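# Move plate from gray tray onto table inside tape

## Task

Lift the plate out of the gray tray and set it down on the table so that no part of it extends beyond the blue tape outline. Leave the gray tray in its original state. The plate must stay there by itself, without the robot holding it; finish by releasing it and moving the tool away.

## Robot and tools

Robot: a single arm with six joints (waist, shoulder, elbow, forearm roll, wrist pitch, wrist roll) and a vacuum suction cup at the end. Joint ranges in rad: waist, shoulder, forearm roll, wrist pitch and wrist roll -6.283 to 6.283; elbow -2.792 to 2.792. Load limits in N m: waist 319, shoulder 319, elbow 150, the three wrist joints 42.3 each. The base may be tilted relative to the table, and any mounting block or post under it is treated as part of the arm.

Frame: all poses use the scene frame. Its origin is on the table surface right under the arm's base, +z is up, and +y lies to the left when facing along +x. The controlled point is the cup point: the centre of the suction cup's rim when nothing is touching it. The cup opens along the cup point's own +z axis, so pointing it down means that axis points to world -z. About 7 cm behind the rim the tool gets wider, with its body and camera sticking out up to about 8 cm sideways, so keep that clearance from the tray walls.

Row format (used by execute_actions and move): 8 numbers, x, y, z, qw, qx, qy, qz, suction. x, y, z are an absolute target position of the cup point in metres; qw, qx, qy, qz an absolute target orientation quaternion, w first; both in the scene frame. Suction is in [-1, 1]: 1 is full vacuum (about 55 kPa below ambient), smaller values request that fraction, and 0.05 or less switches it off. The suction setting persists until changed. To hold an orientation, repeat the same quaternion in every row rather than copying the reported one, which may have drifted.

execute_actions(actions): a list of actions, run in order. Each action is a list of up to 15 rows; each row lasts one control step of 1/30 s, and if fewer than 15 rows are given the final row is repeated to fill the 15 steps. An empty list only returns the current state and images. An action is rejected if its target lies more than 0.6 m from the cup point's position at that action's start along any of the cup point's axes. If any action is malformed, or the first one fails that check against the latest reported state, nothing in the call runs. Each step the commanded pose is clipped to within 70 mm and 16 degrees of the measured pose, and after an action the arm only proceeds to the last clipped pose, so long moves need further commands. Position has priority over orientation if both cannot be met.

move(target, speed, blocking): target is one row as above (an absolute pose plus suction, which is applied at the start). The cup point follows a straight path to it lasting 0.5 to 10 s; paths longer than 10 s end early. speed is the path's top speed in m/s, 0.002 to 0.5, default 0.25; rotation is capped at twice that value in rad/s. The real motion can lag, deviate and overshoot that speed, especially with the arm nearly straight. blocking=false returns after 0.5 s while the arm keeps going; until a result reports the move's end, further moves and execute_actions are refused, so use wait or stop. The move line reports the ending (done, off_target, moving, held, fault) and any limits: paced means the pose was clipped, held means a check blocked steps; the distance to target is given too.

wait(seconds): 0 to 10; the arm holds its last command and a running move continues (the wait ends early when it finishes). stop(): brakes a running move; it needs room, more at speed; suction is unaffected. zoom_image(camera, region): camera is cam_wrist (616x616 fisheye); region is [x0, y0, x1, y1] in image pixels from the top-left, at most 504 by 504. finished_scene(scene): pass the current scene's number once the plate rests correctly and the tool is clear; this is final and reports success.

Results: the state line gives cup point position (m), quaternion (w first) and linear and angular velocities in the scene frame; the printed position can be off, more at long reach. Hand target is the pose the controller is currently heading for. pose unreachable means the clearance check altered or blocked the command. suction_measured is the vacuum achieved: near 0 without a seal, settling up to 0.15 under the command on an airtight surface, and sagging up to 0.04 between pump cycles; leaks lower it. part_present turns 1 at 0.50 and back to 0 below 0.45. Flange force is the estimated external force on the end effector, including held weight, noisy during accelerations, or no reading. Camera calibration and the wrist camera pose are listed; the camera pose is derived from joint readings.

Gripping: with suction on, press the 29 mm rim fully onto a smooth flat area of the plate, away from its edges, holes or seams. Under vacuum the cup shortens, so the held plate sits up to about 10 mm nearer the tool. Vacuum alone can lift a resting object. To release, lower the plate until it is supported, switch suction off, then back away at least 15 mm. If the cup seals on the table it anchors the tool; turn suction off.

Avoid: the arm is stiff, so commanding even slightly past a firm contact can trigger a fault. A torque at a joint's load limit or an external force of 144 N stops the arm for 10 s and cancels the rest of the call; faster moves hit harder. Do not drop, slam or drag things, disturb the tray, or push anything off the table. A loose object may occasionally be nudged by something else. Holding loads heats motors; a MOTOR HOT line warns before an over-temperature brake stop. While you compose a reply the simulation keeps running with the last command held.

Each tool is called after "Request:" as name(argument=value, ...) on one line, values as JSON.

## Session

Request:
execute_actions(actions=[])

Scene clock: 0.00 s.
end_effector_position=(+0.6556, +0.0098, +0.4430) suction_measured=0.00 part_present=0 end_effector_quat_wxyz=(-0.007, -0.009, +1.000, +0.000) end_effector_velocity=(-0.000, -0.000, +0.000) end_effector_angular_velocity=(-0.000, -0.000, -0.000)
Joint positions: [-0.053  0.166  1.622 -0.002  1.353 -0.054]
Joint velocities: [-0.001 -0.     0.    -0.    -0.    -0.   ]
Flange force (N, the push that the arm receives, along the end effector's own x y z axes): no reading
Hand target: +0.656, +0.010, +0.443; -0.007, -0.009, +1.000, +0.000

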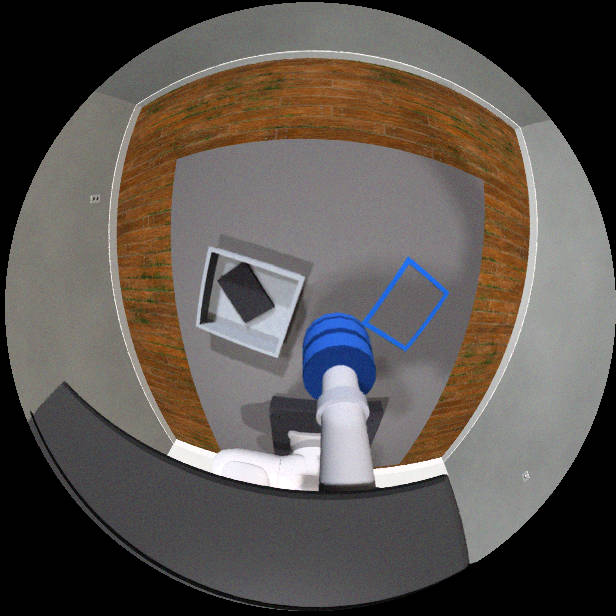

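Request:
zoom_image(camera="cam_wrist", region=[180, 230, 330, 380])

Request:
zoom_image(camera="cam_wrist", region=[340, 230, 480, 370])

Region (180, 230, 330, 380) of cam_wrist's 616x616 image, scaled by 3.360, with more detail than that image has.

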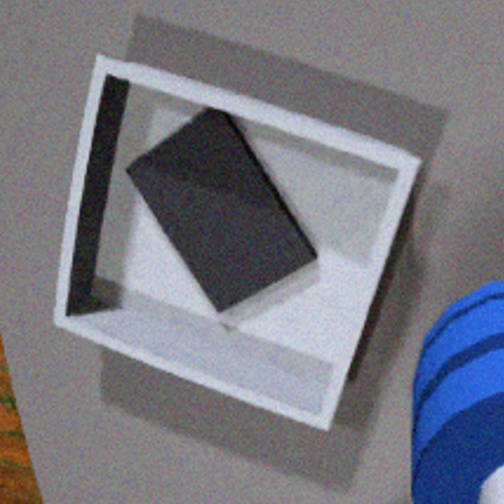

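Region (340, 230, 480, 370) of cam_wrist's 616x616 image, scaled by 3.600, with more detail than that image has.

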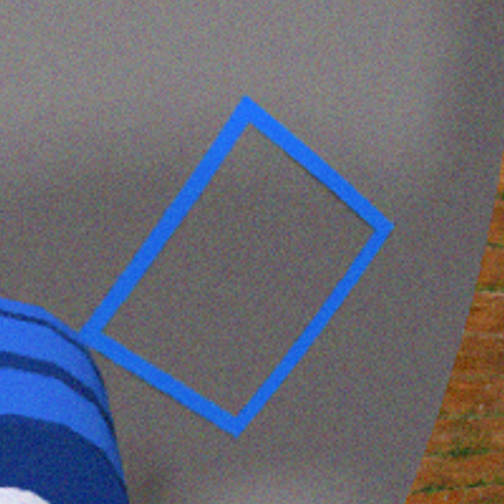

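Request:
move(target=[0.539,0.186,0.24,0,0,1,0,0], speed=0.4)

Scene clock: 4.33 s.
end_effector_position=(+0.5392, +0.1859, +0.2401) suction_measured=0.00 part_present=0 end_effector_quat_wxyz=(+0.000, -0.000, +1.000, +0.000) end_effector_velocity=(-0.000, +0.000, -0.000) end_effector_angular_velocity=(-0.001, -0.000, +0.000)
Joint positions: [ 0.259  0.174  2.016 -0.007  0.936  0.28 ]
Joint velocities: [ 0.001  0.     0.001 -0.001 -0.001  0.001]
Flange force (N, the push that the arm receives, along the end effector's own x y z axes): [-1.8 -0.9 1.9]
Hand target: +0.539, +0.186, +0.240; +0.000, -0.000, +1.000, +0.000
Off the commanded pose: 0.000 m, 0 deg.
move: done
camera_calibration (this result's frames):
cam_wrist: T_world_to_cam=[[0.0257156, -0.999077, -0.0343989, 0.186778], [-0.93852, -0.0359785, 0.343346, 0.446926], [-0.344267, 0.0234547, -0.938579, 0.50545], [0, 0, 0, 1]] pos_world=[0.588655, 0.190831, 0.32738]

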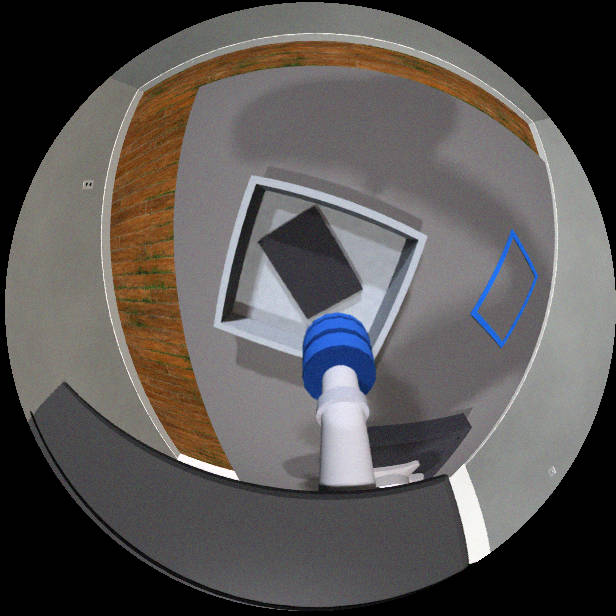

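Request:
move(target=[0.539,0.198,0.09,0,0,1,0,0])

Scene clock: 6.93 s.
end_effector_position=(+0.5391, +0.1981, +0.0902) suction_measured=0.00 part_present=0 end_effector_quat_wxyz=(-0.000, -0.000, +1.000, +0.000) end_effector_velocity=(-0.000, +0.000, -0.001) end_effector_angular_velocity=(+0.000, +0.001, -0.001)
Joint positions: [ 0.278  0.373  2.108 -0.01   0.646  0.303]
Joint velocities: [ 0.     0.002 -0.     0.    -0.001  0.   ]
Flange force (N, the push that the arm receives, along the end effector's own x y z axes): [-1.6 -2.6 0.1]
Hand target: +0.539, +0.198, +0.090; -0.000, -0.000, +1.000, +0.000
Off the commanded pose: 0.000 m, 0 deg.
move: done
camera_calibration (this result's frames):
cam_wrist: T_world_to_cam=[[0.0254682, -0.999097, -0.0340183, 0.193919], [-0.93837, -0.035626, 0.343792, 0.498504], [-0.344693, 0.023166, -0.93843, 0.36476], [0, 0, 0, 1]] pos_world=[0.588573, 0.203053, 0.177517]

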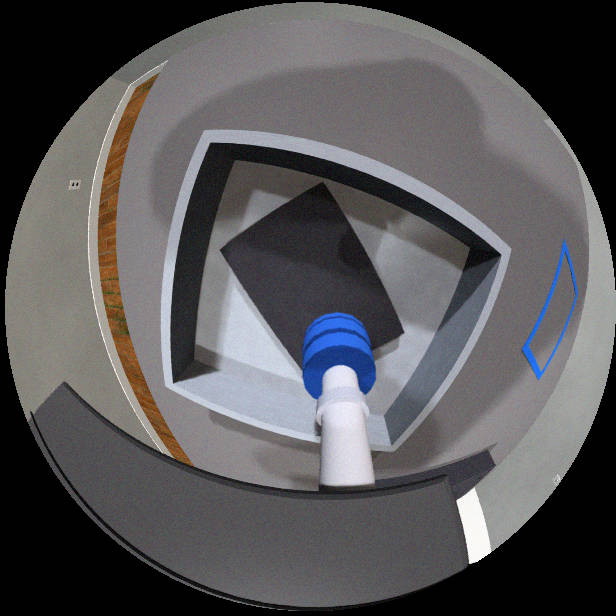

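Request:
move(target=[0.541,0.205,0.04,0,0,1,0,1], speed=0.12)

Request:
move(target=[0.541,0.205,0.022,0,0,1,0,1], speed=0.03)

Scene clock: 8.63 s.
end_effector_position=(+0.5410, +0.2050, +0.0401) suction_measured=0.00 part_present=0 end_effector_quat_wxyz=(-0.000, -0.000, +1.000, +0.000) end_effector_velocity=(+0.000, -0.001, -0.001) end_effector_angular_velocity=(-0.000, +0.001, -0.001)
Joint positions: [ 0.288  0.455  2.117 -0.013  0.555  0.316]
Joint velocities: [-0.001  0.002  0.     0.    -0.001 -0.   ]
Flange force (N, the push that the arm receives, along the end effector's own x y z axes): [-1.6 -10.7 0.9]
Hand target: +0.541, +0.205, +0.040; -0.000, -0.000, +1.000, +0.000
Off the commanded pose: 0.000 m, 0 deg.
move: done
camera_calibration (this result's frames):
cam_wrist: T_world_to_cam=[[0.0251957, -0.999113, -0.0337486, 0.199215], [-0.938353, -0.035279, 0.343872, 0.517697], [-0.344758, 0.023004, -0.93841, 0.318271], [0, 0, 0, 1]] pos_world=[0.59049, 0.20998, 0.12737]

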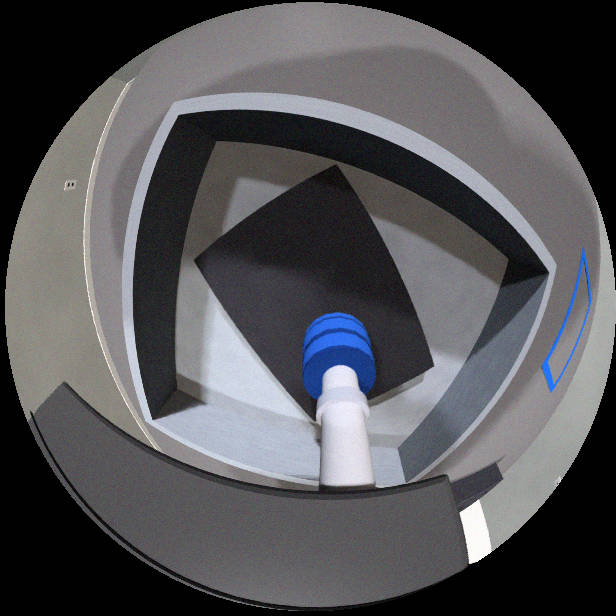

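Scene clock: 9.50 s.
end_effector_position=(+0.5410, +0.2051, +0.0221) suction_measured=0.00 part_present=0 end_effector_quat_wxyz=(-0.000, -0.000, +1.000, +0.000) end_effector_velocity=(+0.000, -0.000, -0.000) end_effector_angular_velocity=(-0.000, -0.000, -0.001)
Joint positions: [ 0.288  0.485  2.121 -0.014  0.521  0.317]
Joint velocities: [-0.     0.     0.    -0.    -0.001  0.001]
Flange force (N, the push that the arm receives, along the end effector's own x y z axes): [-4.0 -4.8 8.2]
Hand target: +0.541, +0.205, +0.022; -0.000, -0.000, +1.000, +0.000
Off the commanded pose: 0.000 m, 0 deg.
move: done
camera_calibration (this result's frames):
cam_wrist: T_world_to_cam=[[0.025211, -0.999115, -0.0336733, 0.198638], [-0.938385, -0.0352653, 0.343787, 0.523947], [-0.344671, 0.0229313, -0.938444, 0.301339], [0, 0, 0, 1]] pos_world=[0.590519, 0.21003, 0.109352]

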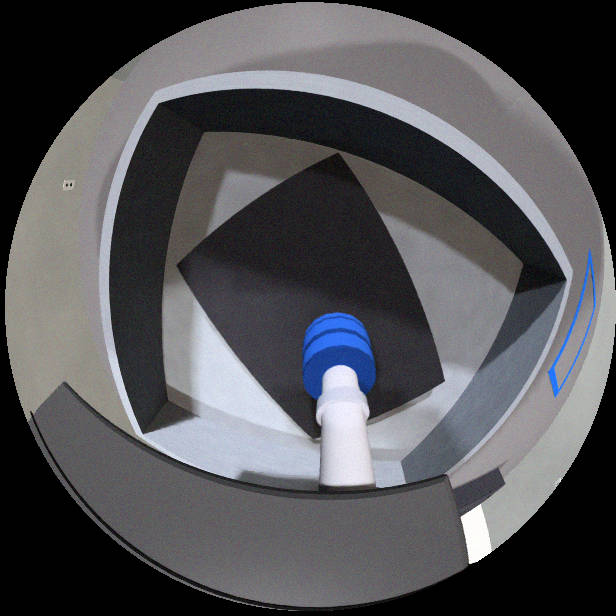

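Request:
execute_actions(actions=[[[0.542,0.206,0.021,0,0,1,0,1],[0.543,0.207,0.020,0,0,1,0,1],[0.543,0.208,0.019,0,0,1,0,1],[0.543,0.208,0.018,0,0,1,0,1],[0.543,0.208,0.017,0,0,1,0,1],[0.543,0.208,0.016,0,0,1,0,1],[0.543,0.208,0.015,0,0,1,0,1],[0.543,0.208,0.014,0,0,1,0,1],[0.543,0.208,0.013,0,0,1,0,1]],[[0.543,0.208,0.013,0,0,1,0,1]]])

Scene clock: 11.40 s.
end_effector_position=(+0.5430, +0.2080, +0.0130) suction_measured=0.81 part_present=1 end_effector_quat_wxyz=(+0.000, -0.000, +1.000, -0.000) end_effector_velocity=(-0.000, -0.000, +0.000) end_effector_angular_velocity=(-0.000, -0.000, +0.001)
Joint positions: [ 0.292  0.502  2.117 -0.014  0.508  0.321]
Joint velocities: [ 0.    -0.     0.    -0.001 -0.    -0.   ]
Flange force (N, the push that the arm receives, along the end effector's own x y z axes): [0.4 -2.7 5.6]
Flange force at the end of the 1st action (N, along the end effector's axes at the end of the call): [-4.7 -2.9 9.9]
Hand target: +0.543, +0.208, +0.013; -0.000, -0.000, +1.000, +0.000
Off the commanded pose: 0.000 m, 0 deg.
camera_calibration (this result's frames):
cam_wrist: T_world_to_cam=[[0.0251088, -0.999119, -0.0336183, 0.201277], [-0.93839, -0.0351504, 0.343786, 0.529023], [-0.344665, 0.022915, -0.938446, 0.293466], [0, 0, 0, 1]] pos_world=[0.592523, 0.21297, 0.100298]

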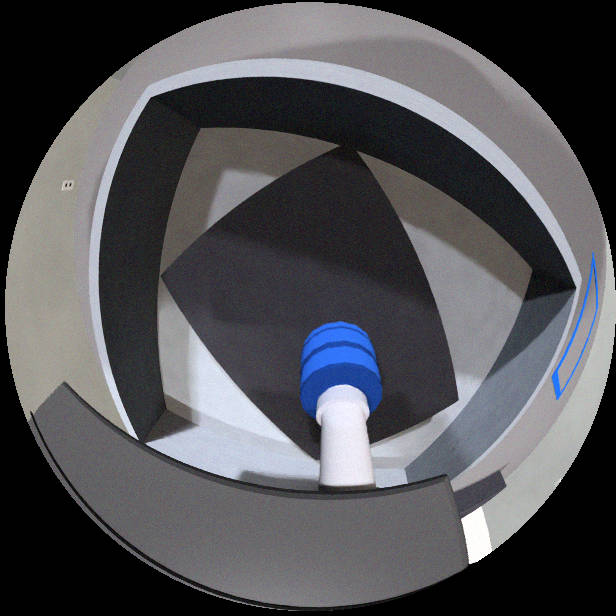

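Request:
move(target=[0.541,0.205,0.13,0,0,1,0,1], speed=0.1)

Scene clock: 13.23 s.
end_effector_position=(+0.5410, +0.2049, +0.1298) suction_measured=0.98 part_present=1 end_effector_quat_wxyz=(+0.000, +0.000, +1.000, -0.000) end_effector_velocity=(+0.000, -0.000, +0.001) end_effector_angular_velocity=(+0.000, -0.001, -0.001)
Joint positions: [ 0.289  0.321  2.08  -0.011  0.726  0.315]
Joint velocities: [-0.    -0.001 -0.    -0.     0.001  0.   ]
Flange force (N, the push that the arm receives, along the end effector's own x y z axes): [3.1 -6.0 -1.2]
Hand target: +0.541, +0.205, +0.130; +0.000, +0.000, +1.000, -0.000
Off the commanded pose: 0.000 m, 0 deg.
move: done
camera_calibration (this result's frames):
cam_wrist: T_world_to_cam=[[0.0248875, -0.999136, -0.0332994, 0.202241], [-0.938417, -0.0348314, 0.343743, 0.486784], [-0.344606, 0.0226938, -0.938473, 0.402474], [0, 0, 0, 1]] pos_world=[0.590468, 0.209888, 0.217117]

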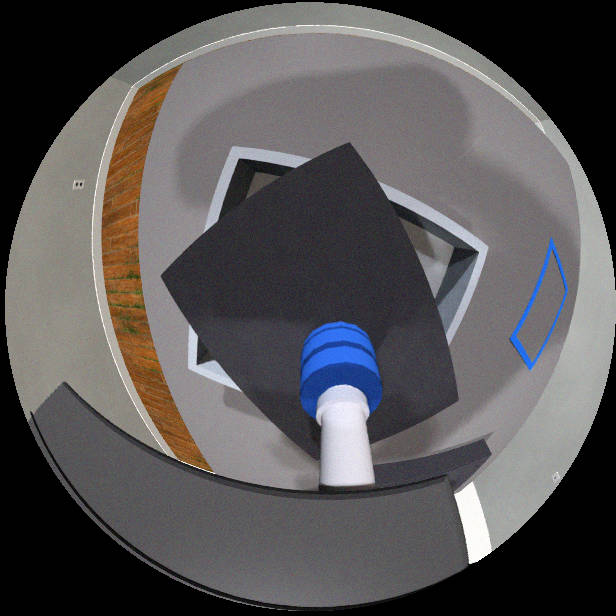

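Request:
move(target=[0.513,-0.22,0.125,0,0.515,0.857,0,1], speed=0.3)

Request:
move(target=[0.513,-0.235,0.025,0,0.515,0.857,0,1], speed=0.15)

Scene clock: 24.57 s.
end_effector_position=(+0.5128, -0.2195, +0.1250) suction_measured=0.99 part_present=1 end_effector_quat_wxyz=(-0.000, +0.515, +0.857, -0.001) end_effector_velocity=(+0.000, -0.001, -0.000) end_effector_angular_velocity=(+0.000, +0.000, -0.001)
Joint positions: [-0.486  0.301  2.122  0.007  0.704  0.608]
Joint velocities: [-0.001  0.001 -0.001 -0.     0.     0.   ]
Flange force (N, the push that the arm receives, along the end effector's own x y z axes): [-4.2 -4.8 5.1]
Hand target: +0.513, -0.220, +0.125; -0.000, +0.515, +0.857, -0.001
Off the commanded pose: 0.001 m, 0 deg.
move: done
camera_calibration (this result's frames):
cam_wrist: T_world_to_cam=[[-0.870431, -0.491225, -0.0323789, 0.349214], [-0.471235, 0.812367, 0.343508, 0.393689], [-0.142436, 0.314258, -0.938591, 0.358223], [0, 0, 0, 1]] pos_world=[0.540511, -0.260852, 0.212297]

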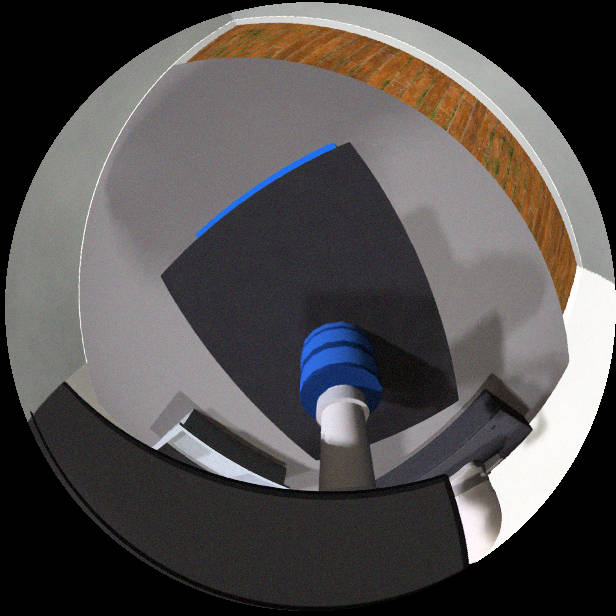

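Scene clock: 25.63 s.
end_effector_position=(+0.5129, -0.2349, +0.0251) suction_measured=0.99 part_present=1 end_effector_quat_wxyz=(-0.000, +0.515, +0.857, +0.000) end_effector_velocity=(+0.000, +0.000, -0.001) end_effector_angular_velocity=(-0.000, +0.000, +0.002)
Joint positions: [-0.51   0.465  2.148  0.012  0.514  0.578]
Joint velocities: [ 0.001  0.001 -0.    -0.001 -0.001 -0.   ]
Flange force (N, the push that the arm receives, along the end effector's own x y z axes): [-7.1 -2.5 7.3]
Hand target: +0.513, -0.235, +0.025; -0.000, +0.515, +0.857, +0.000
Off the commanded pose: 0.000 m, 0 deg.
move: done
camera_calibration (this result's frames):
cam_wrist: T_world_to_cam=[[-0.870342, -0.491293, -0.0337031, 0.338552], [-0.471629, 0.811904, 0.344062, 0.440603], [-0.141672, 0.315347, -0.938342, 0.269187], [0, 0, 0, 1]] pos_world=[0.540594, -0.276286, 0.112404]

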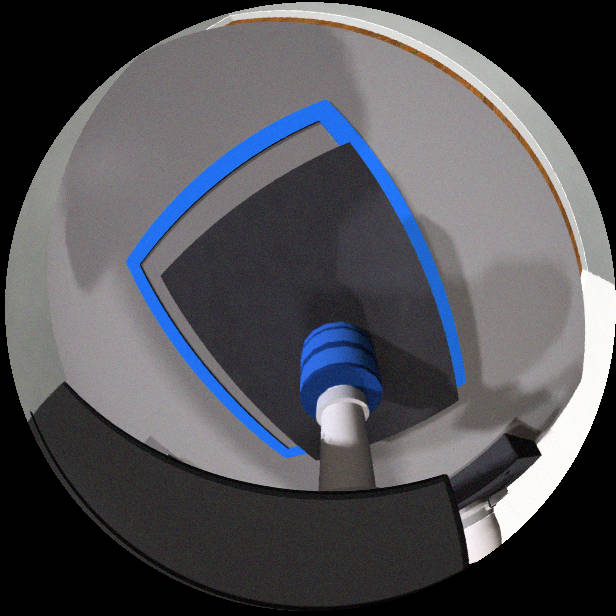

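Request:
move(target=[0.517,-0.237,0.004,0,0.515,0.857,0,1], speed=0.03)

Scene clock: 26.97 s.
end_effector_position=(+0.5170, -0.2370, +0.0041) suction_measured=0.96 part_present=1 end_effector_quat_wxyz=(+0.000, +0.515, +0.857, +0.000) end_effector_velocity=(+0.000, +0.001, -0.001) end_effector_angular_velocity=(+0.000, +0.000, +0.001)
Joint positions: [-0.51   0.504  2.143  0.013  0.479  0.578]
Joint velocities: [ 0.001  0.001 -0.    -0.    -0.001  0.   ]
Flange force (N, the push that the arm receives, along the end effector's own x y z axes): [1.1 -2.3 3.7]
Hand target: +0.517, -0.237, +0.004; -0.000, +0.515, +0.857, +0.000
Off the commanded pose: 0.000 m, 0 deg.
move: done
camera_calibration (this result's frames):
cam_wrist: T_world_to_cam=[[-0.870426, -0.491147, -0.0336707, 0.340417], [-0.471521, 0.812076, 0.343803, 0.451485], [-0.141515, 0.315132, -0.938438, 0.250543], [0, 0, 0, 1]] pos_world=[0.544648, -0.278399, 0.0913592]

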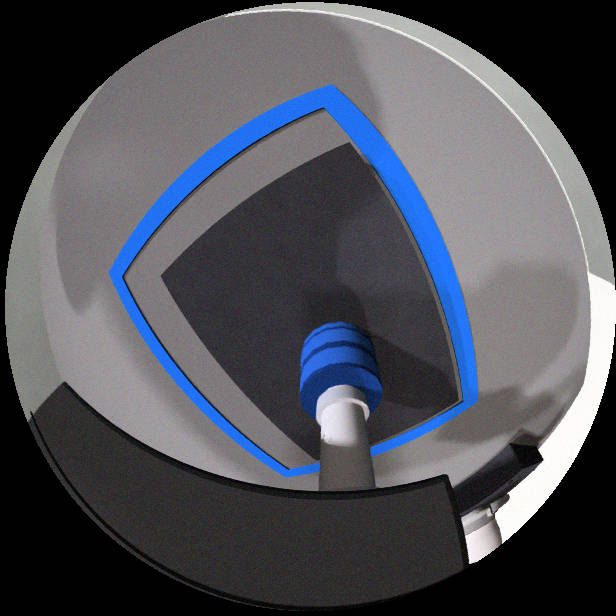

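Inside. Centre it a little more and lower.

Request:
move(target=[0.524,-0.234,0.000,0,0.515,0.857,0,1], speed=0.02)

Scene clock: 28.27 s.
end_effector_position=(+0.5241, -0.2341, +0.0002) suction_measured=0.99 part_present=1 end_effector_quat_wxyz=(+0.000, +0.515, +0.857, +0.000) end_effector_velocity=(-0.000, -0.001, -0.001) end_effector_angular_velocity=(+0.000, +0.001, -0.002)
Joint positions: [-0.499  0.515  2.134  0.012  0.477  0.589]
Joint velocities: [-0.002  0.002 -0.    -0.    -0.001  0.001]
Flange force (N, the push that the arm receives, along the end effector's own x y z axes): [5.4 -33.5 -100.6]
Hand target: +0.524, -0.234, +0.000; +0.000, +0.515, +0.857, +0.000
Off the commanded pose: 0.000 m, 0 deg.
move: done
camera_calibration (this result's frames):
cam_wrist: T_world_to_cam=[[-0.87045, -0.491098, -0.033767, 0.347857], [-0.471539, 0.812159, 0.343581, 0.453822], [-0.141308, 0.314993, -0.938516, 0.246822], [0, 0, 0, 1]] pos_world=[0.551665, -0.275491, 0.087468]

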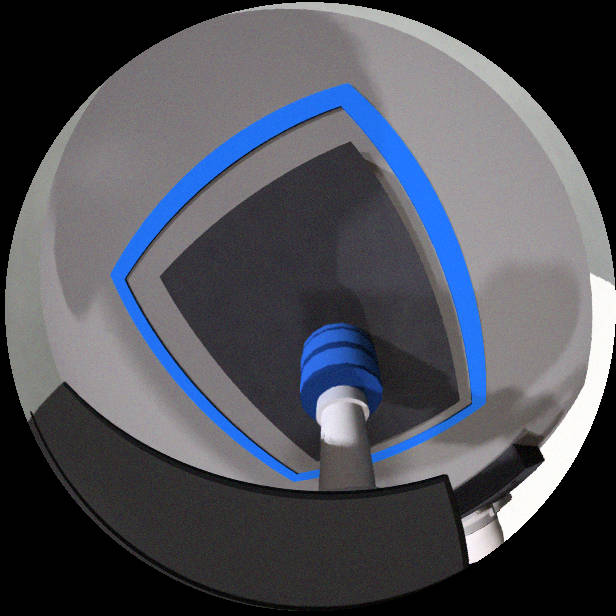

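Request:
execute_actions(actions=[[[0.524,-0.234,0.003,0,0.515,0.857,0,0]]])

Request:
move(target=[0.524,-0.234,0.2,0,0.515,0.857,0,0])

Scene clock: 31.00 s.
end_effector_position=(+0.5240, -0.2339, +0.0030) suction_measured=0.00 part_present=0 end_effector_quat_wxyz=(-0.000, +0.515, +0.857, -0.000) end_effector_velocity=(+0.001, -0.000, +0.000) end_effector_angular_velocity=(-0.001, -0.001, +0.000)
Joint positions: [-0.499  0.511  2.134  0.012  0.482  0.589]
Joint velocities: [-0.    -0.    -0.001 -0.    -0.    -0.   ]
Flange force (N, the push that the arm receives, along the end effector's own x y z axes): [-0.9 -4.8 -2.7]
Hand target: +0.524, -0.234, +0.003; +0.000, +0.515, +0.857, -0.000
Off the commanded pose: 0.000 m, 0 deg.
camera_calibration (this result's frames):
cam_wrist: T_world_to_cam=[[-0.870366, -0.491262, -0.033551, 0.347903], [-0.47158, 0.81201, 0.343879, 0.452625], [-0.141691, 0.315122, -0.938414, 0.249601], [0, 0, 0, 1]] pos_world=[0.551618, -0.275279, 0.0902536]

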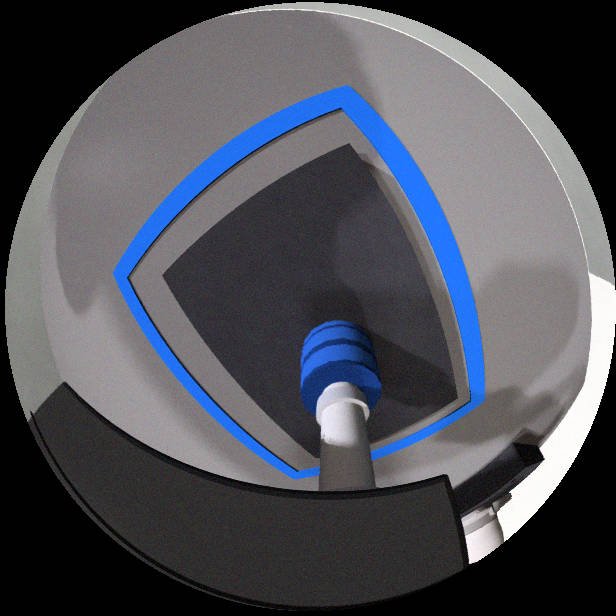

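Scene clock: 32.20 s.
end_effector_position=(+0.5238, -0.2341, +0.1997) suction_measured=0.00 part_present=0 end_effector_quat_wxyz=(-0.000, +0.515, +0.857, -0.000) end_effector_velocity=(-0.000, -0.001, +0.001) end_effector_angular_velocity=(-0.000, +0.000, -0.001)
Joint positions: [-0.501  0.224  2.043  0.007  0.86   0.594]
Joint velocities: [-0.001 -0.001 -0.001 -0.     0.001 -0.   ]
Flange force (N, the push that the arm receives, along the end effector's own x y z axes): [-4.6 1.4 4.4]
Hand target: +0.524, -0.234, +0.200; +0.000, +0.515, +0.857, -0.000
Off the commanded pose: 0.000 m, 0 deg.
move: done
camera_calibration (this result's frames):
cam_wrist: T_world_to_cam=[[-0.870641, -0.490801, -0.0331308, 0.354462], [-0.471063, 0.812434, 0.343585, 0.384945], [-0.141716, 0.314746, -0.938537, 0.434202], [0, 0, 0, 1]] pos_world=[0.551476, -0.275436, 0.286996]

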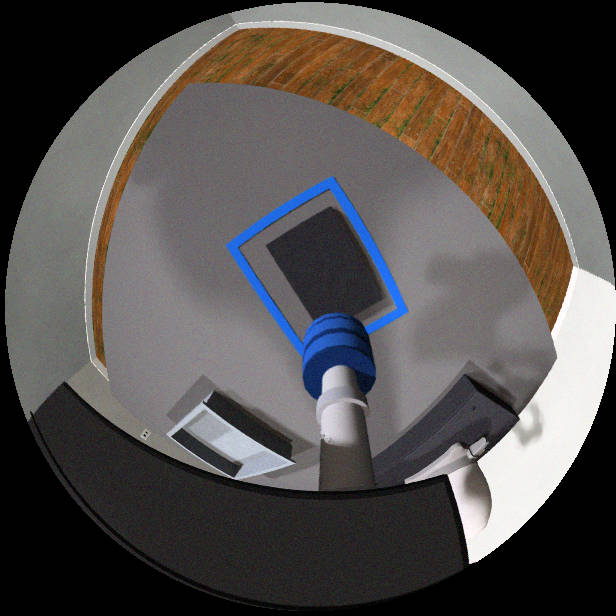

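Request:
finished_scene(scene=1)

The scene is finished: the task was done.


## Next scene

The same job, from a new start.

Request:
execute_actions(actions=[])

Scene clock: 0.00 s.
end_effector_position=(+0.6556, +0.0098, +0.4430) suction_measured=0.00 part_present=0 end_effector_quat_wxyz=(-0.007, -0.009, +1.000, +0.000) end_effector_velocity=(-0.000, -0.000, +0.000) end_effector_angular_velocity=(+0.001, -0.001, -0.001)
Joint positions: [-0.053  0.166  1.622 -0.002  1.353 -0.054]
Joint velocities: [-0.001 -0.001 -0.     0.001 -0.     0.   ]
Flange force (N, the push that the arm receives, along the end effector's own x y z axes): no reading
Hand target: +0.656, +0.010, +0.443; -0.007, -0.009, +1.000, +0.000
camera_calibration (this result's frames):
cam_wrist: T_world_to_cam=[[0.0423131, -0.998508, -0.0345234, 0.00398722], [-0.932401, -0.0518787, 0.357682, 0.469976], [-0.358939, 0.017055, -0.933205, 0.747491], [0, 0, 0, 1]] pos_world=[0.706341, 0.0156145, 0.529599]

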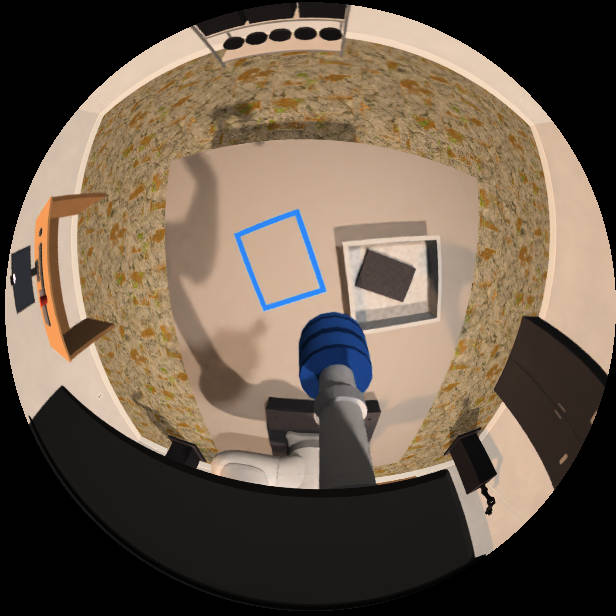

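Request:
move(target=[0.603,-0.15,0.12,0,0,1,0,0], speed=0.4)

Scene clock: 2.17 s.
end_effector_position=(+0.6030, -0.1497, +0.1203) suction_measured=0.00 part_present=0 end_effector_quat_wxyz=(-0.000, -0.000, +1.000, +0.000) end_effector_velocity=(+0.000, -0.000, -0.001) end_effector_angular_velocity=(+0.000, -0.000, +0.000)
Joint positions: [-0.317  0.384  2.002  0.004  0.74  -0.304]
Joint velocities: [-0.     0.001  0.     0.    -0.001 -0.001]
Flange force (N, the push that the arm receives, along the end effector's own x y z axes): [1.8 -2.8 1.8]
Hand target: +0.603, -0.150, +0.120; -0.000, -0.000, +1.000, +0.000
Off the commanded pose: 0.000 m, 0 deg.
move: done
camera_calibration (this result's frames):
cam_wrist: T_world_to_cam=[[0.0260091, -0.99909, -0.0338104, -0.154519], [-0.938249, -0.0360691, 0.344075, 0.53563], [-0.344982, 0.0227735, -0.938333, 0.423161], [0, 0, 0, 1]] pos_world=[0.652556, -0.144696, 0.207545]

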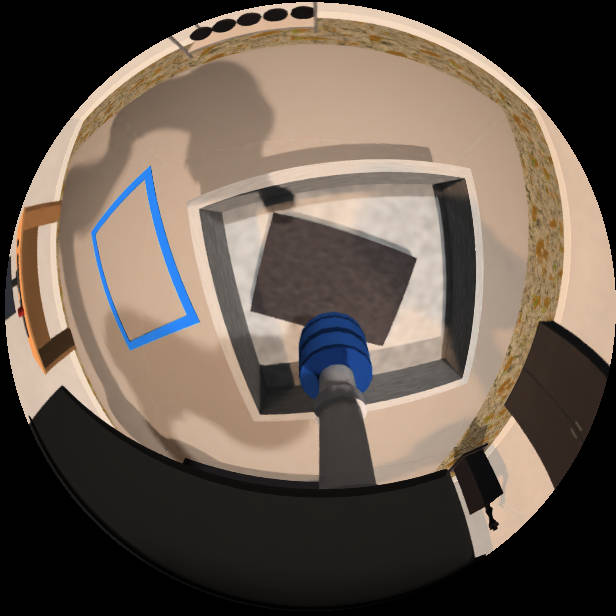

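Request:
move(target=[0.605,-0.157,0.035,0,0,1,0,1], speed=0.15)

Scene clock: 3.77 s.
end_effector_position=(+0.6050, -0.1569, +0.0352) suction_measured=0.00 part_present=0 end_effector_quat_wxyz=(+0.000, -0.000, +1.000, +0.000) end_effector_velocity=(+0.000, +0.000, -0.000) end_effector_angular_velocity=(-0.000, -0.001, +0.001)
Joint positions: [-0.327  0.507  2.027  0.006  0.592 -0.315]
Joint velocities: [ 0.001  0.001 -0.    -0.    -0.001 -0.001]
Flange force (N, the push that the arm receives, along the end effector's own x y z axes): [4.3 -6.7 -0.8]
Hand target: +0.605, -0.157, +0.035; +0.000, -0.000, +1.000, +0.000
Off the commanded pose: 0.000 m, 0 deg.
move: done
camera_calibration (this result's frames):
cam_wrist: T_world_to_cam=[[0.0252722, -0.999109, -0.0338036, -0.164248], [-0.938394, -0.0353669, 0.343753, 0.566757], [-0.344642, 0.0230337, -0.938452, 0.344], [0, 0, 0, 1]] pos_world=[0.65455, -0.151981, 0.122451]

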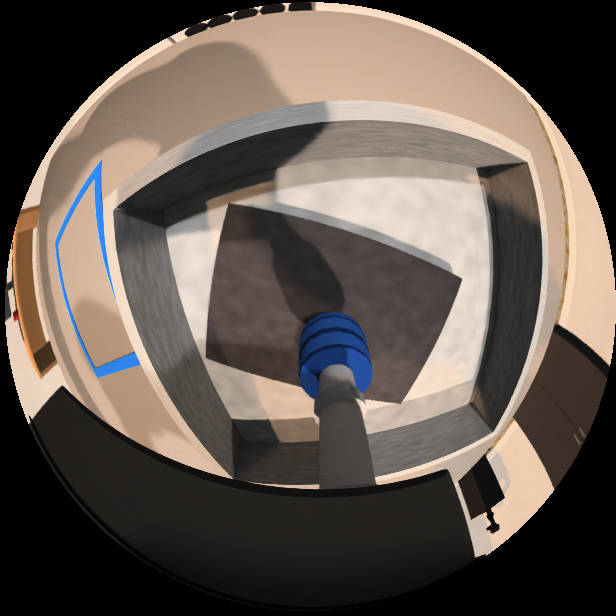

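Request:
move(target=[0.606,-0.157,0.013,0,0,1,0,1], speed=0.03)

Request:
wait(seconds=0.5)

Scene clock: 5.67 s.
end_effector_position=(+0.6060, -0.1570, +0.0131) suction_measured=0.39 part_present=0 end_effector_quat_wxyz=(+0.000, -0.000, +1.000, +0.000) end_effector_velocity=(+0.000, +0.001, -0.001) end_effector_angular_velocity=(+0.000, -0.000, +0.001)
Joint positions: [-0.327  0.542  2.029  0.006  0.555 -0.315]
Joint velocities: [ 0.001  0.001  0.     0.    -0.002 -0.   ]
Flange force (N, the push that the arm receives, along the end effector's own x y z axes): [4.6 -3.8 4.4]
Hand target: +0.606, -0.157, +0.013; +0.000, -0.000, +1.000, +0.000
Off the commanded pose: 0.000 m, 0 deg.
move: done
camera_calibration (this result's frames):
cam_wrist: T_world_to_cam=[[0.0251359, -0.999117, -0.0336675, -0.164993], [-0.938397, -0.0351921, 0.343762, 0.575295], [-0.344643, 0.0229528, -0.938453, 0.323627], [0, 0, 0, 1]] pos_world=[0.655538, -0.152029, 0.100389]

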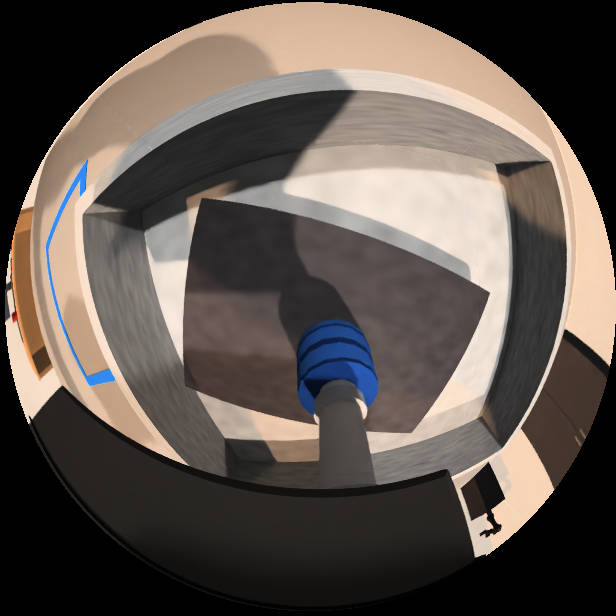

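Scene clock: 6.17 s.
end_effector_position=(+0.6060, -0.1570, +0.0130) suction_measured=0.98 part_present=1 end_effector_quat_wxyz=(+0.000, -0.000, +1.000, +0.000) end_effector_velocity=(+0.000, +0.000, -0.000) end_effector_angular_velocity=(+0.001, -0.000, -0.001)
Joint positions: [-0.327  0.542  2.029  0.006  0.555 -0.315]
Joint velocities: [ 0.001  0.    -0.     0.001 -0.     0.001]
Flange force (N, the push that the arm receives, along the end effector's own x y z axes): [3.1 -5.1 5.7]
Hand target: +0.606, -0.157, +0.013; +0.000, -0.000, +1.000, +0.000
Off the commanded pose: 0.000 m, 0 deg.
wait: 0.50 s; at rest by 0.17 s
camera_calibration (this result's frames):
cam_wrist: T_world_to_cam=[[0.0251392, -0.999117, -0.0336717, -0.164991], [-0.938394, -0.0351969, 0.34377, 0.575315], [-0.344651, 0.0229552, -0.93845, 0.323571], [0, 0, 0, 1]] pos_world=[0.655539, -0.152024, 0.100324]

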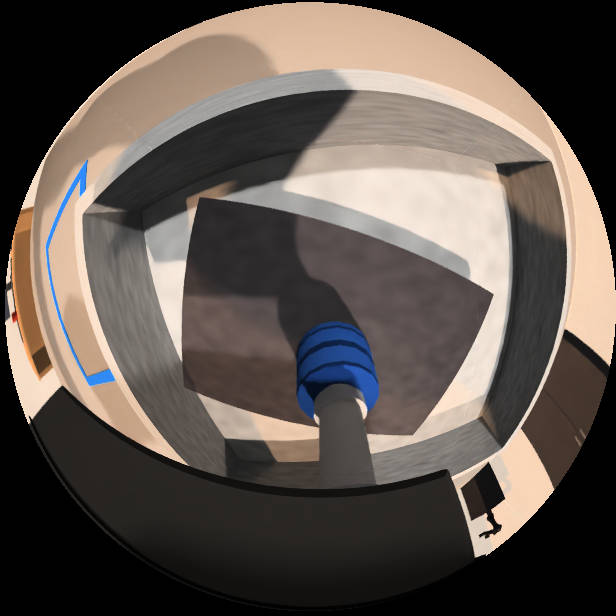

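Request:
move(target=[0.606,-0.157,0.11,0,0,1,0,1], speed=0.15)

Request:
move(target=[0.62,0.106,0.11,0,0.458,0.889,0,1], speed=0.35)

Request:
move(target=[0.62,0.106,0.012,0,0.458,0.889,0,1], speed=0.13)

Scene clock: 7.93 s.
end_effector_position=(+0.6059, -0.1570, +0.1098) suction_measured=1.00 part_present=1 end_effector_quat_wxyz=(-0.000, +0.000, +1.000, -0.000) end_effector_velocity=(+0.000, +0.000, +0.001) end_effector_angular_velocity=(+0.000, -0.000, -0.001)
Joint positions: [-0.327  0.403  1.999  0.004  0.724 -0.313]
Joint velocities: [ 0.    -0.001 -0.     0.001  0.001  0.   ]
Flange force (N, the push that the arm receives, along the end effector's own x y z axes): [0.0 -8.5 4.0]
Hand target: +0.606, -0.157, +0.110; -0.000, +0.000, +1.000, -0.000
Off the commanded pose: 0.000 m, 0 deg.
move: done
camera_calibration (this result's frames):
cam_wrist: T_world_to_cam=[[0.0249356, -0.999131, -0.0334046, -0.16168], [-0.938358, -0.0349166, 0.343896, 0.541948], [-0.344764, 0.0227702, -0.938413, 0.414414], [0, 0, 0, 1]] pos_world=[0.655447, -0.152052, 0.197117]

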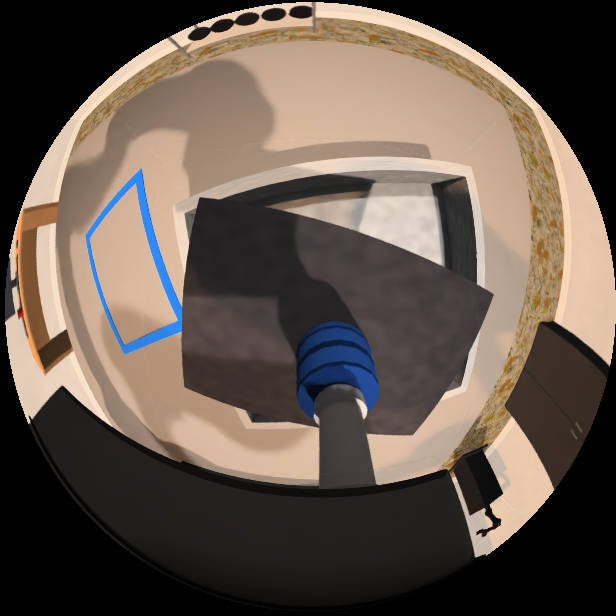

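Scene clock: 9.77 s.
end_effector_position=(+0.6201, +0.1057, +0.1100) suction_measured=0.98 part_present=1 end_effector_quat_wxyz=(+0.000, +0.458, +0.889, +0.000) end_effector_velocity=(+0.000, +0.001, -0.000) end_effector_angular_velocity=(-0.002, +0.000, -0.004)
Joint positions: [ 0.099  0.407  1.992 -0.005  0.726  1.071]
Joint velocities: [ 0.002  0.001 -0.001 -0.003  0.001  0.008]
Flange force (N, the push that the arm receives, along the end effector's own x y z axes): [-1.3 -2.7 3.4]
Hand target: +0.620, +0.106, +0.110; +0.000, +0.458, +0.889, +0.000
Off the commanded pose: 0.000 m, 0 deg.
move: done
camera_calibration (this result's frames):
cam_wrist: T_world_to_cam=[[-0.798834, -0.600561, -0.0344985, 0.569318], [-0.573693, 0.743336, 0.343989, 0.255955], [-0.180942, 0.294581, -0.93834, 0.283157], [0, 0, 0, 1]] pos_world=[0.652865, 0.0682372, 0.197293]

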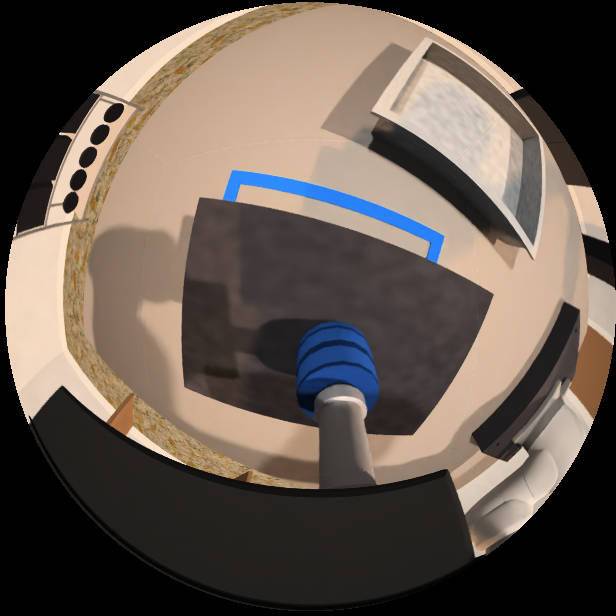

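Scene clock: 10.93 s.
end_effector_position=(+0.6201, +0.1061, +0.0122) suction_measured=0.98 part_present=1 end_effector_quat_wxyz=(-0.000, +0.458, +0.889, +0.000) end_effector_velocity=(-0.000, +0.000, -0.001) end_effector_angular_velocity=(+0.000, +0.001, +0.000)
Joint positions: [ 0.099  0.547  2.023 -0.007  0.556  1.073]
Joint velocities: [ 0.     0.002  0.     0.    -0.001 -0.   ]
Flange force (N, the push that the arm receives, along the end effector's own x y z axes): [-5.3 0.0 10.6]
Hand target: +0.620, +0.106, +0.012; -0.000, +0.458, +0.889, +0.000
Off the commanded pose: 0.000 m, 0 deg.
move: done
camera_calibration (this result's frames):
cam_wrist: T_world_to_cam=[[-0.798872, -0.600553, -0.0337704, 0.56611], [-0.573477, 0.743513, 0.343966, 0.28919], [-0.181461, 0.294151, -0.938375, 0.191619], [0, 0, 0, 1]] pos_world=[0.652864, 0.0685973, 0.0994573]

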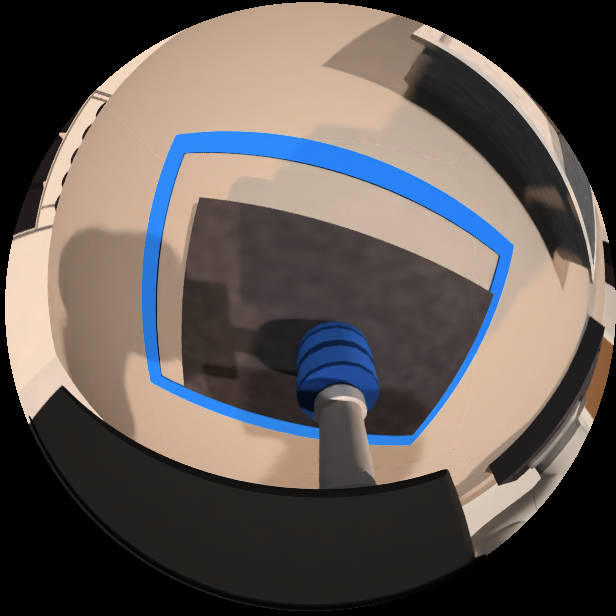

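Request:
move(target=[0.623,0.106,0.0025,0,0.458,0.889,0,1], speed=0.02)

Scene clock: 11.90 s.
end_effector_position=(+0.6230, +0.1060, +0.0026) suction_measured=0.98 part_present=1 end_effector_quat_wxyz=(-0.000, +0.458, +0.889, +0.000) end_effector_velocity=(+0.000, -0.001, -0.001) end_effector_angular_velocity=(+0.000, +0.000, -0.002)
Joint positions: [ 0.098  0.564  2.019 -0.007  0.543  1.073]
Joint velocities: [-0.001  0.002 -0.001  0.    -0.001 -0.   ]
Flange force (N, the push that the arm receives, along the end effector's own x y z axes): [-3.3 1.7 3.2]
Hand target: +0.623, +0.106, +0.003; -0.000, +0.458, +0.889, +0.000
Off the commanded pose: 0.000 m, 0 deg.
move: done
camera_calibration (this result's frames):
cam_wrist: T_world_to_cam=[[-0.798937, -0.600473, -0.0336328, 0.568136], [-0.573394, 0.743652, 0.343803, 0.294117], [-0.181433, 0.293962, -0.938439, 0.183162], [0, 0, 0, 1]] pos_world=[0.655783, 0.0685868, 0.0898763]

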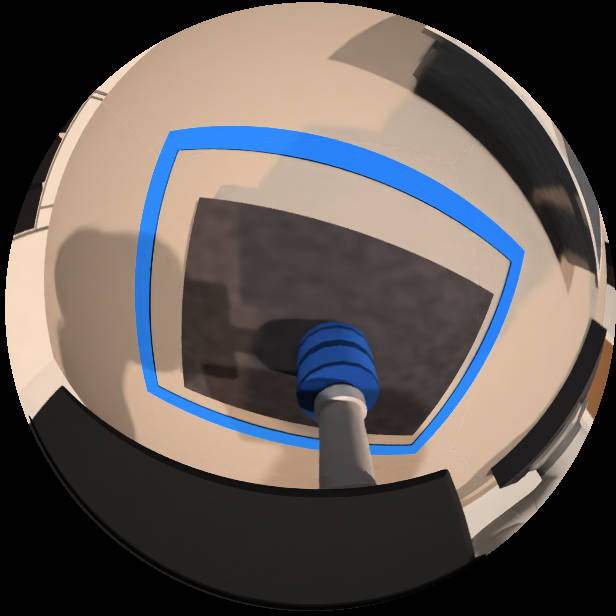

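Request:
execute_actions(actions=[[[0.623,0.106,0.002,0,0.458,0.889,0,1],[0.623,0.106,0.0015,0,0.458,0.889,0,1],[0.623,0.106,0.0015,0,0.458,0.889,0,1],[0.623,0.106,0.0015,0,0.458,0.889,0,0]]])

Request:
move(target=[0.623,0.106,0.2,0,0.458,0.889,0,0])

Scene clock: 13.13 s.
end_effector_position=(+0.6231, +0.1060, +0.0016) suction_measured=0.00 part_present=0 end_effector_quat_wxyz=(+0.000, +0.458, +0.889, +0.000) end_effector_velocity=(+0.000, +0.000, +0.000) end_effector_angular_velocity=(+0.000, -0.000, -0.001)
Joint positions: [ 0.098  0.566  2.019 -0.007  0.542  1.073]
Joint velocities: [ 0. -0. -0.  0. -0.  0.]
Flange force (N, the push that the arm receives, along the end effector's own x y z axes): [-6.2 -5.5 -6.7]
Hand target: +0.623, +0.106, +0.002; -0.000, +0.458, +0.889, +0.000
Off the commanded pose: 0.000 m, 0 deg.
camera_calibration (this result's frames):
cam_wrist: T_world_to_cam=[[-0.798958, -0.600438, -0.0337523, 0.568201], [-0.573414, 0.743678, 0.343716, 0.29456], [-0.181279, 0.293969, -0.938467, 0.182125], [0, 0, 0, 1]] pos_world=[0.65589, 0.0685726, 0.0888518]

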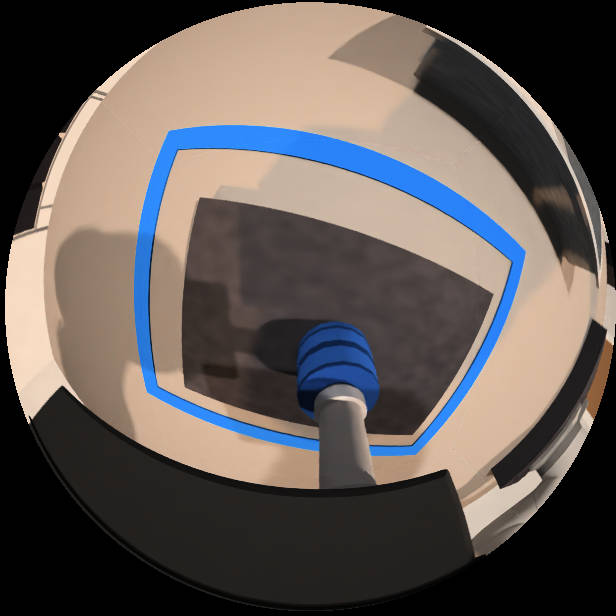

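Scene clock: 14.37 s.
end_effector_position=(+0.6229, +0.1059, +0.1997) suction_measured=0.00 part_present=0 end_effector_quat_wxyz=(+0.000, +0.458, +0.889, -0.000) end_effector_velocity=(+0.000, -0.001, +0.001) end_effector_angular_velocity=(+0.000, -0.000, -0.002)
Joint positions: [ 0.099  0.302  1.933 -0.006  0.891  1.072]
Joint velocities: [-0.001 -0.001 -0.001  0.001  0.002  0.001]
Flange force (N, the push that the arm receives, along the end effector's own x y z axes): [-1.6 -0.2 5.7]
Hand target: +0.623, +0.106, +0.200; +0.000, +0.458, +0.889, -0.000
Off the commanded pose: 0.000 m, 0 deg.
move: done
camera_calibration (this result's frames):
cam_wrist: T_world_to_cam=[[-0.799202, -0.600137, -0.0333477, 0.574678], [-0.573065, 0.744066, 0.343456, 0.226223], [-0.181308, 0.293601, -0.938577, 0.368155], [0, 0, 0, 1]] pos_world=[0.655673, 0.0684696, 0.287008]

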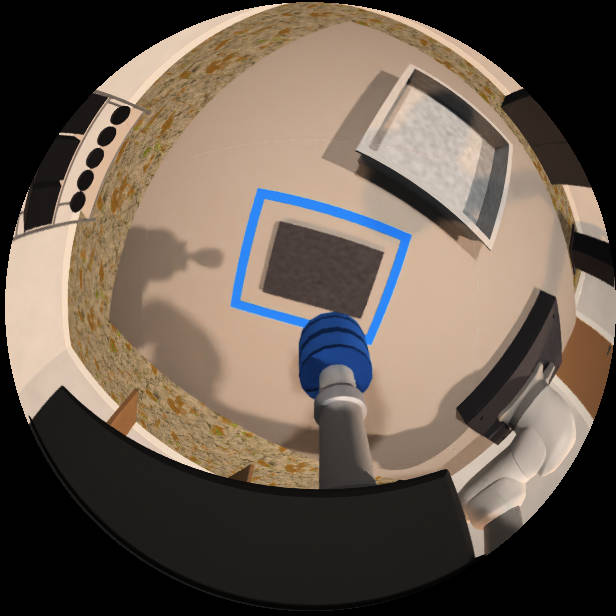

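Request:
finished_scene(scene=2)

The scene is finished: the task was done.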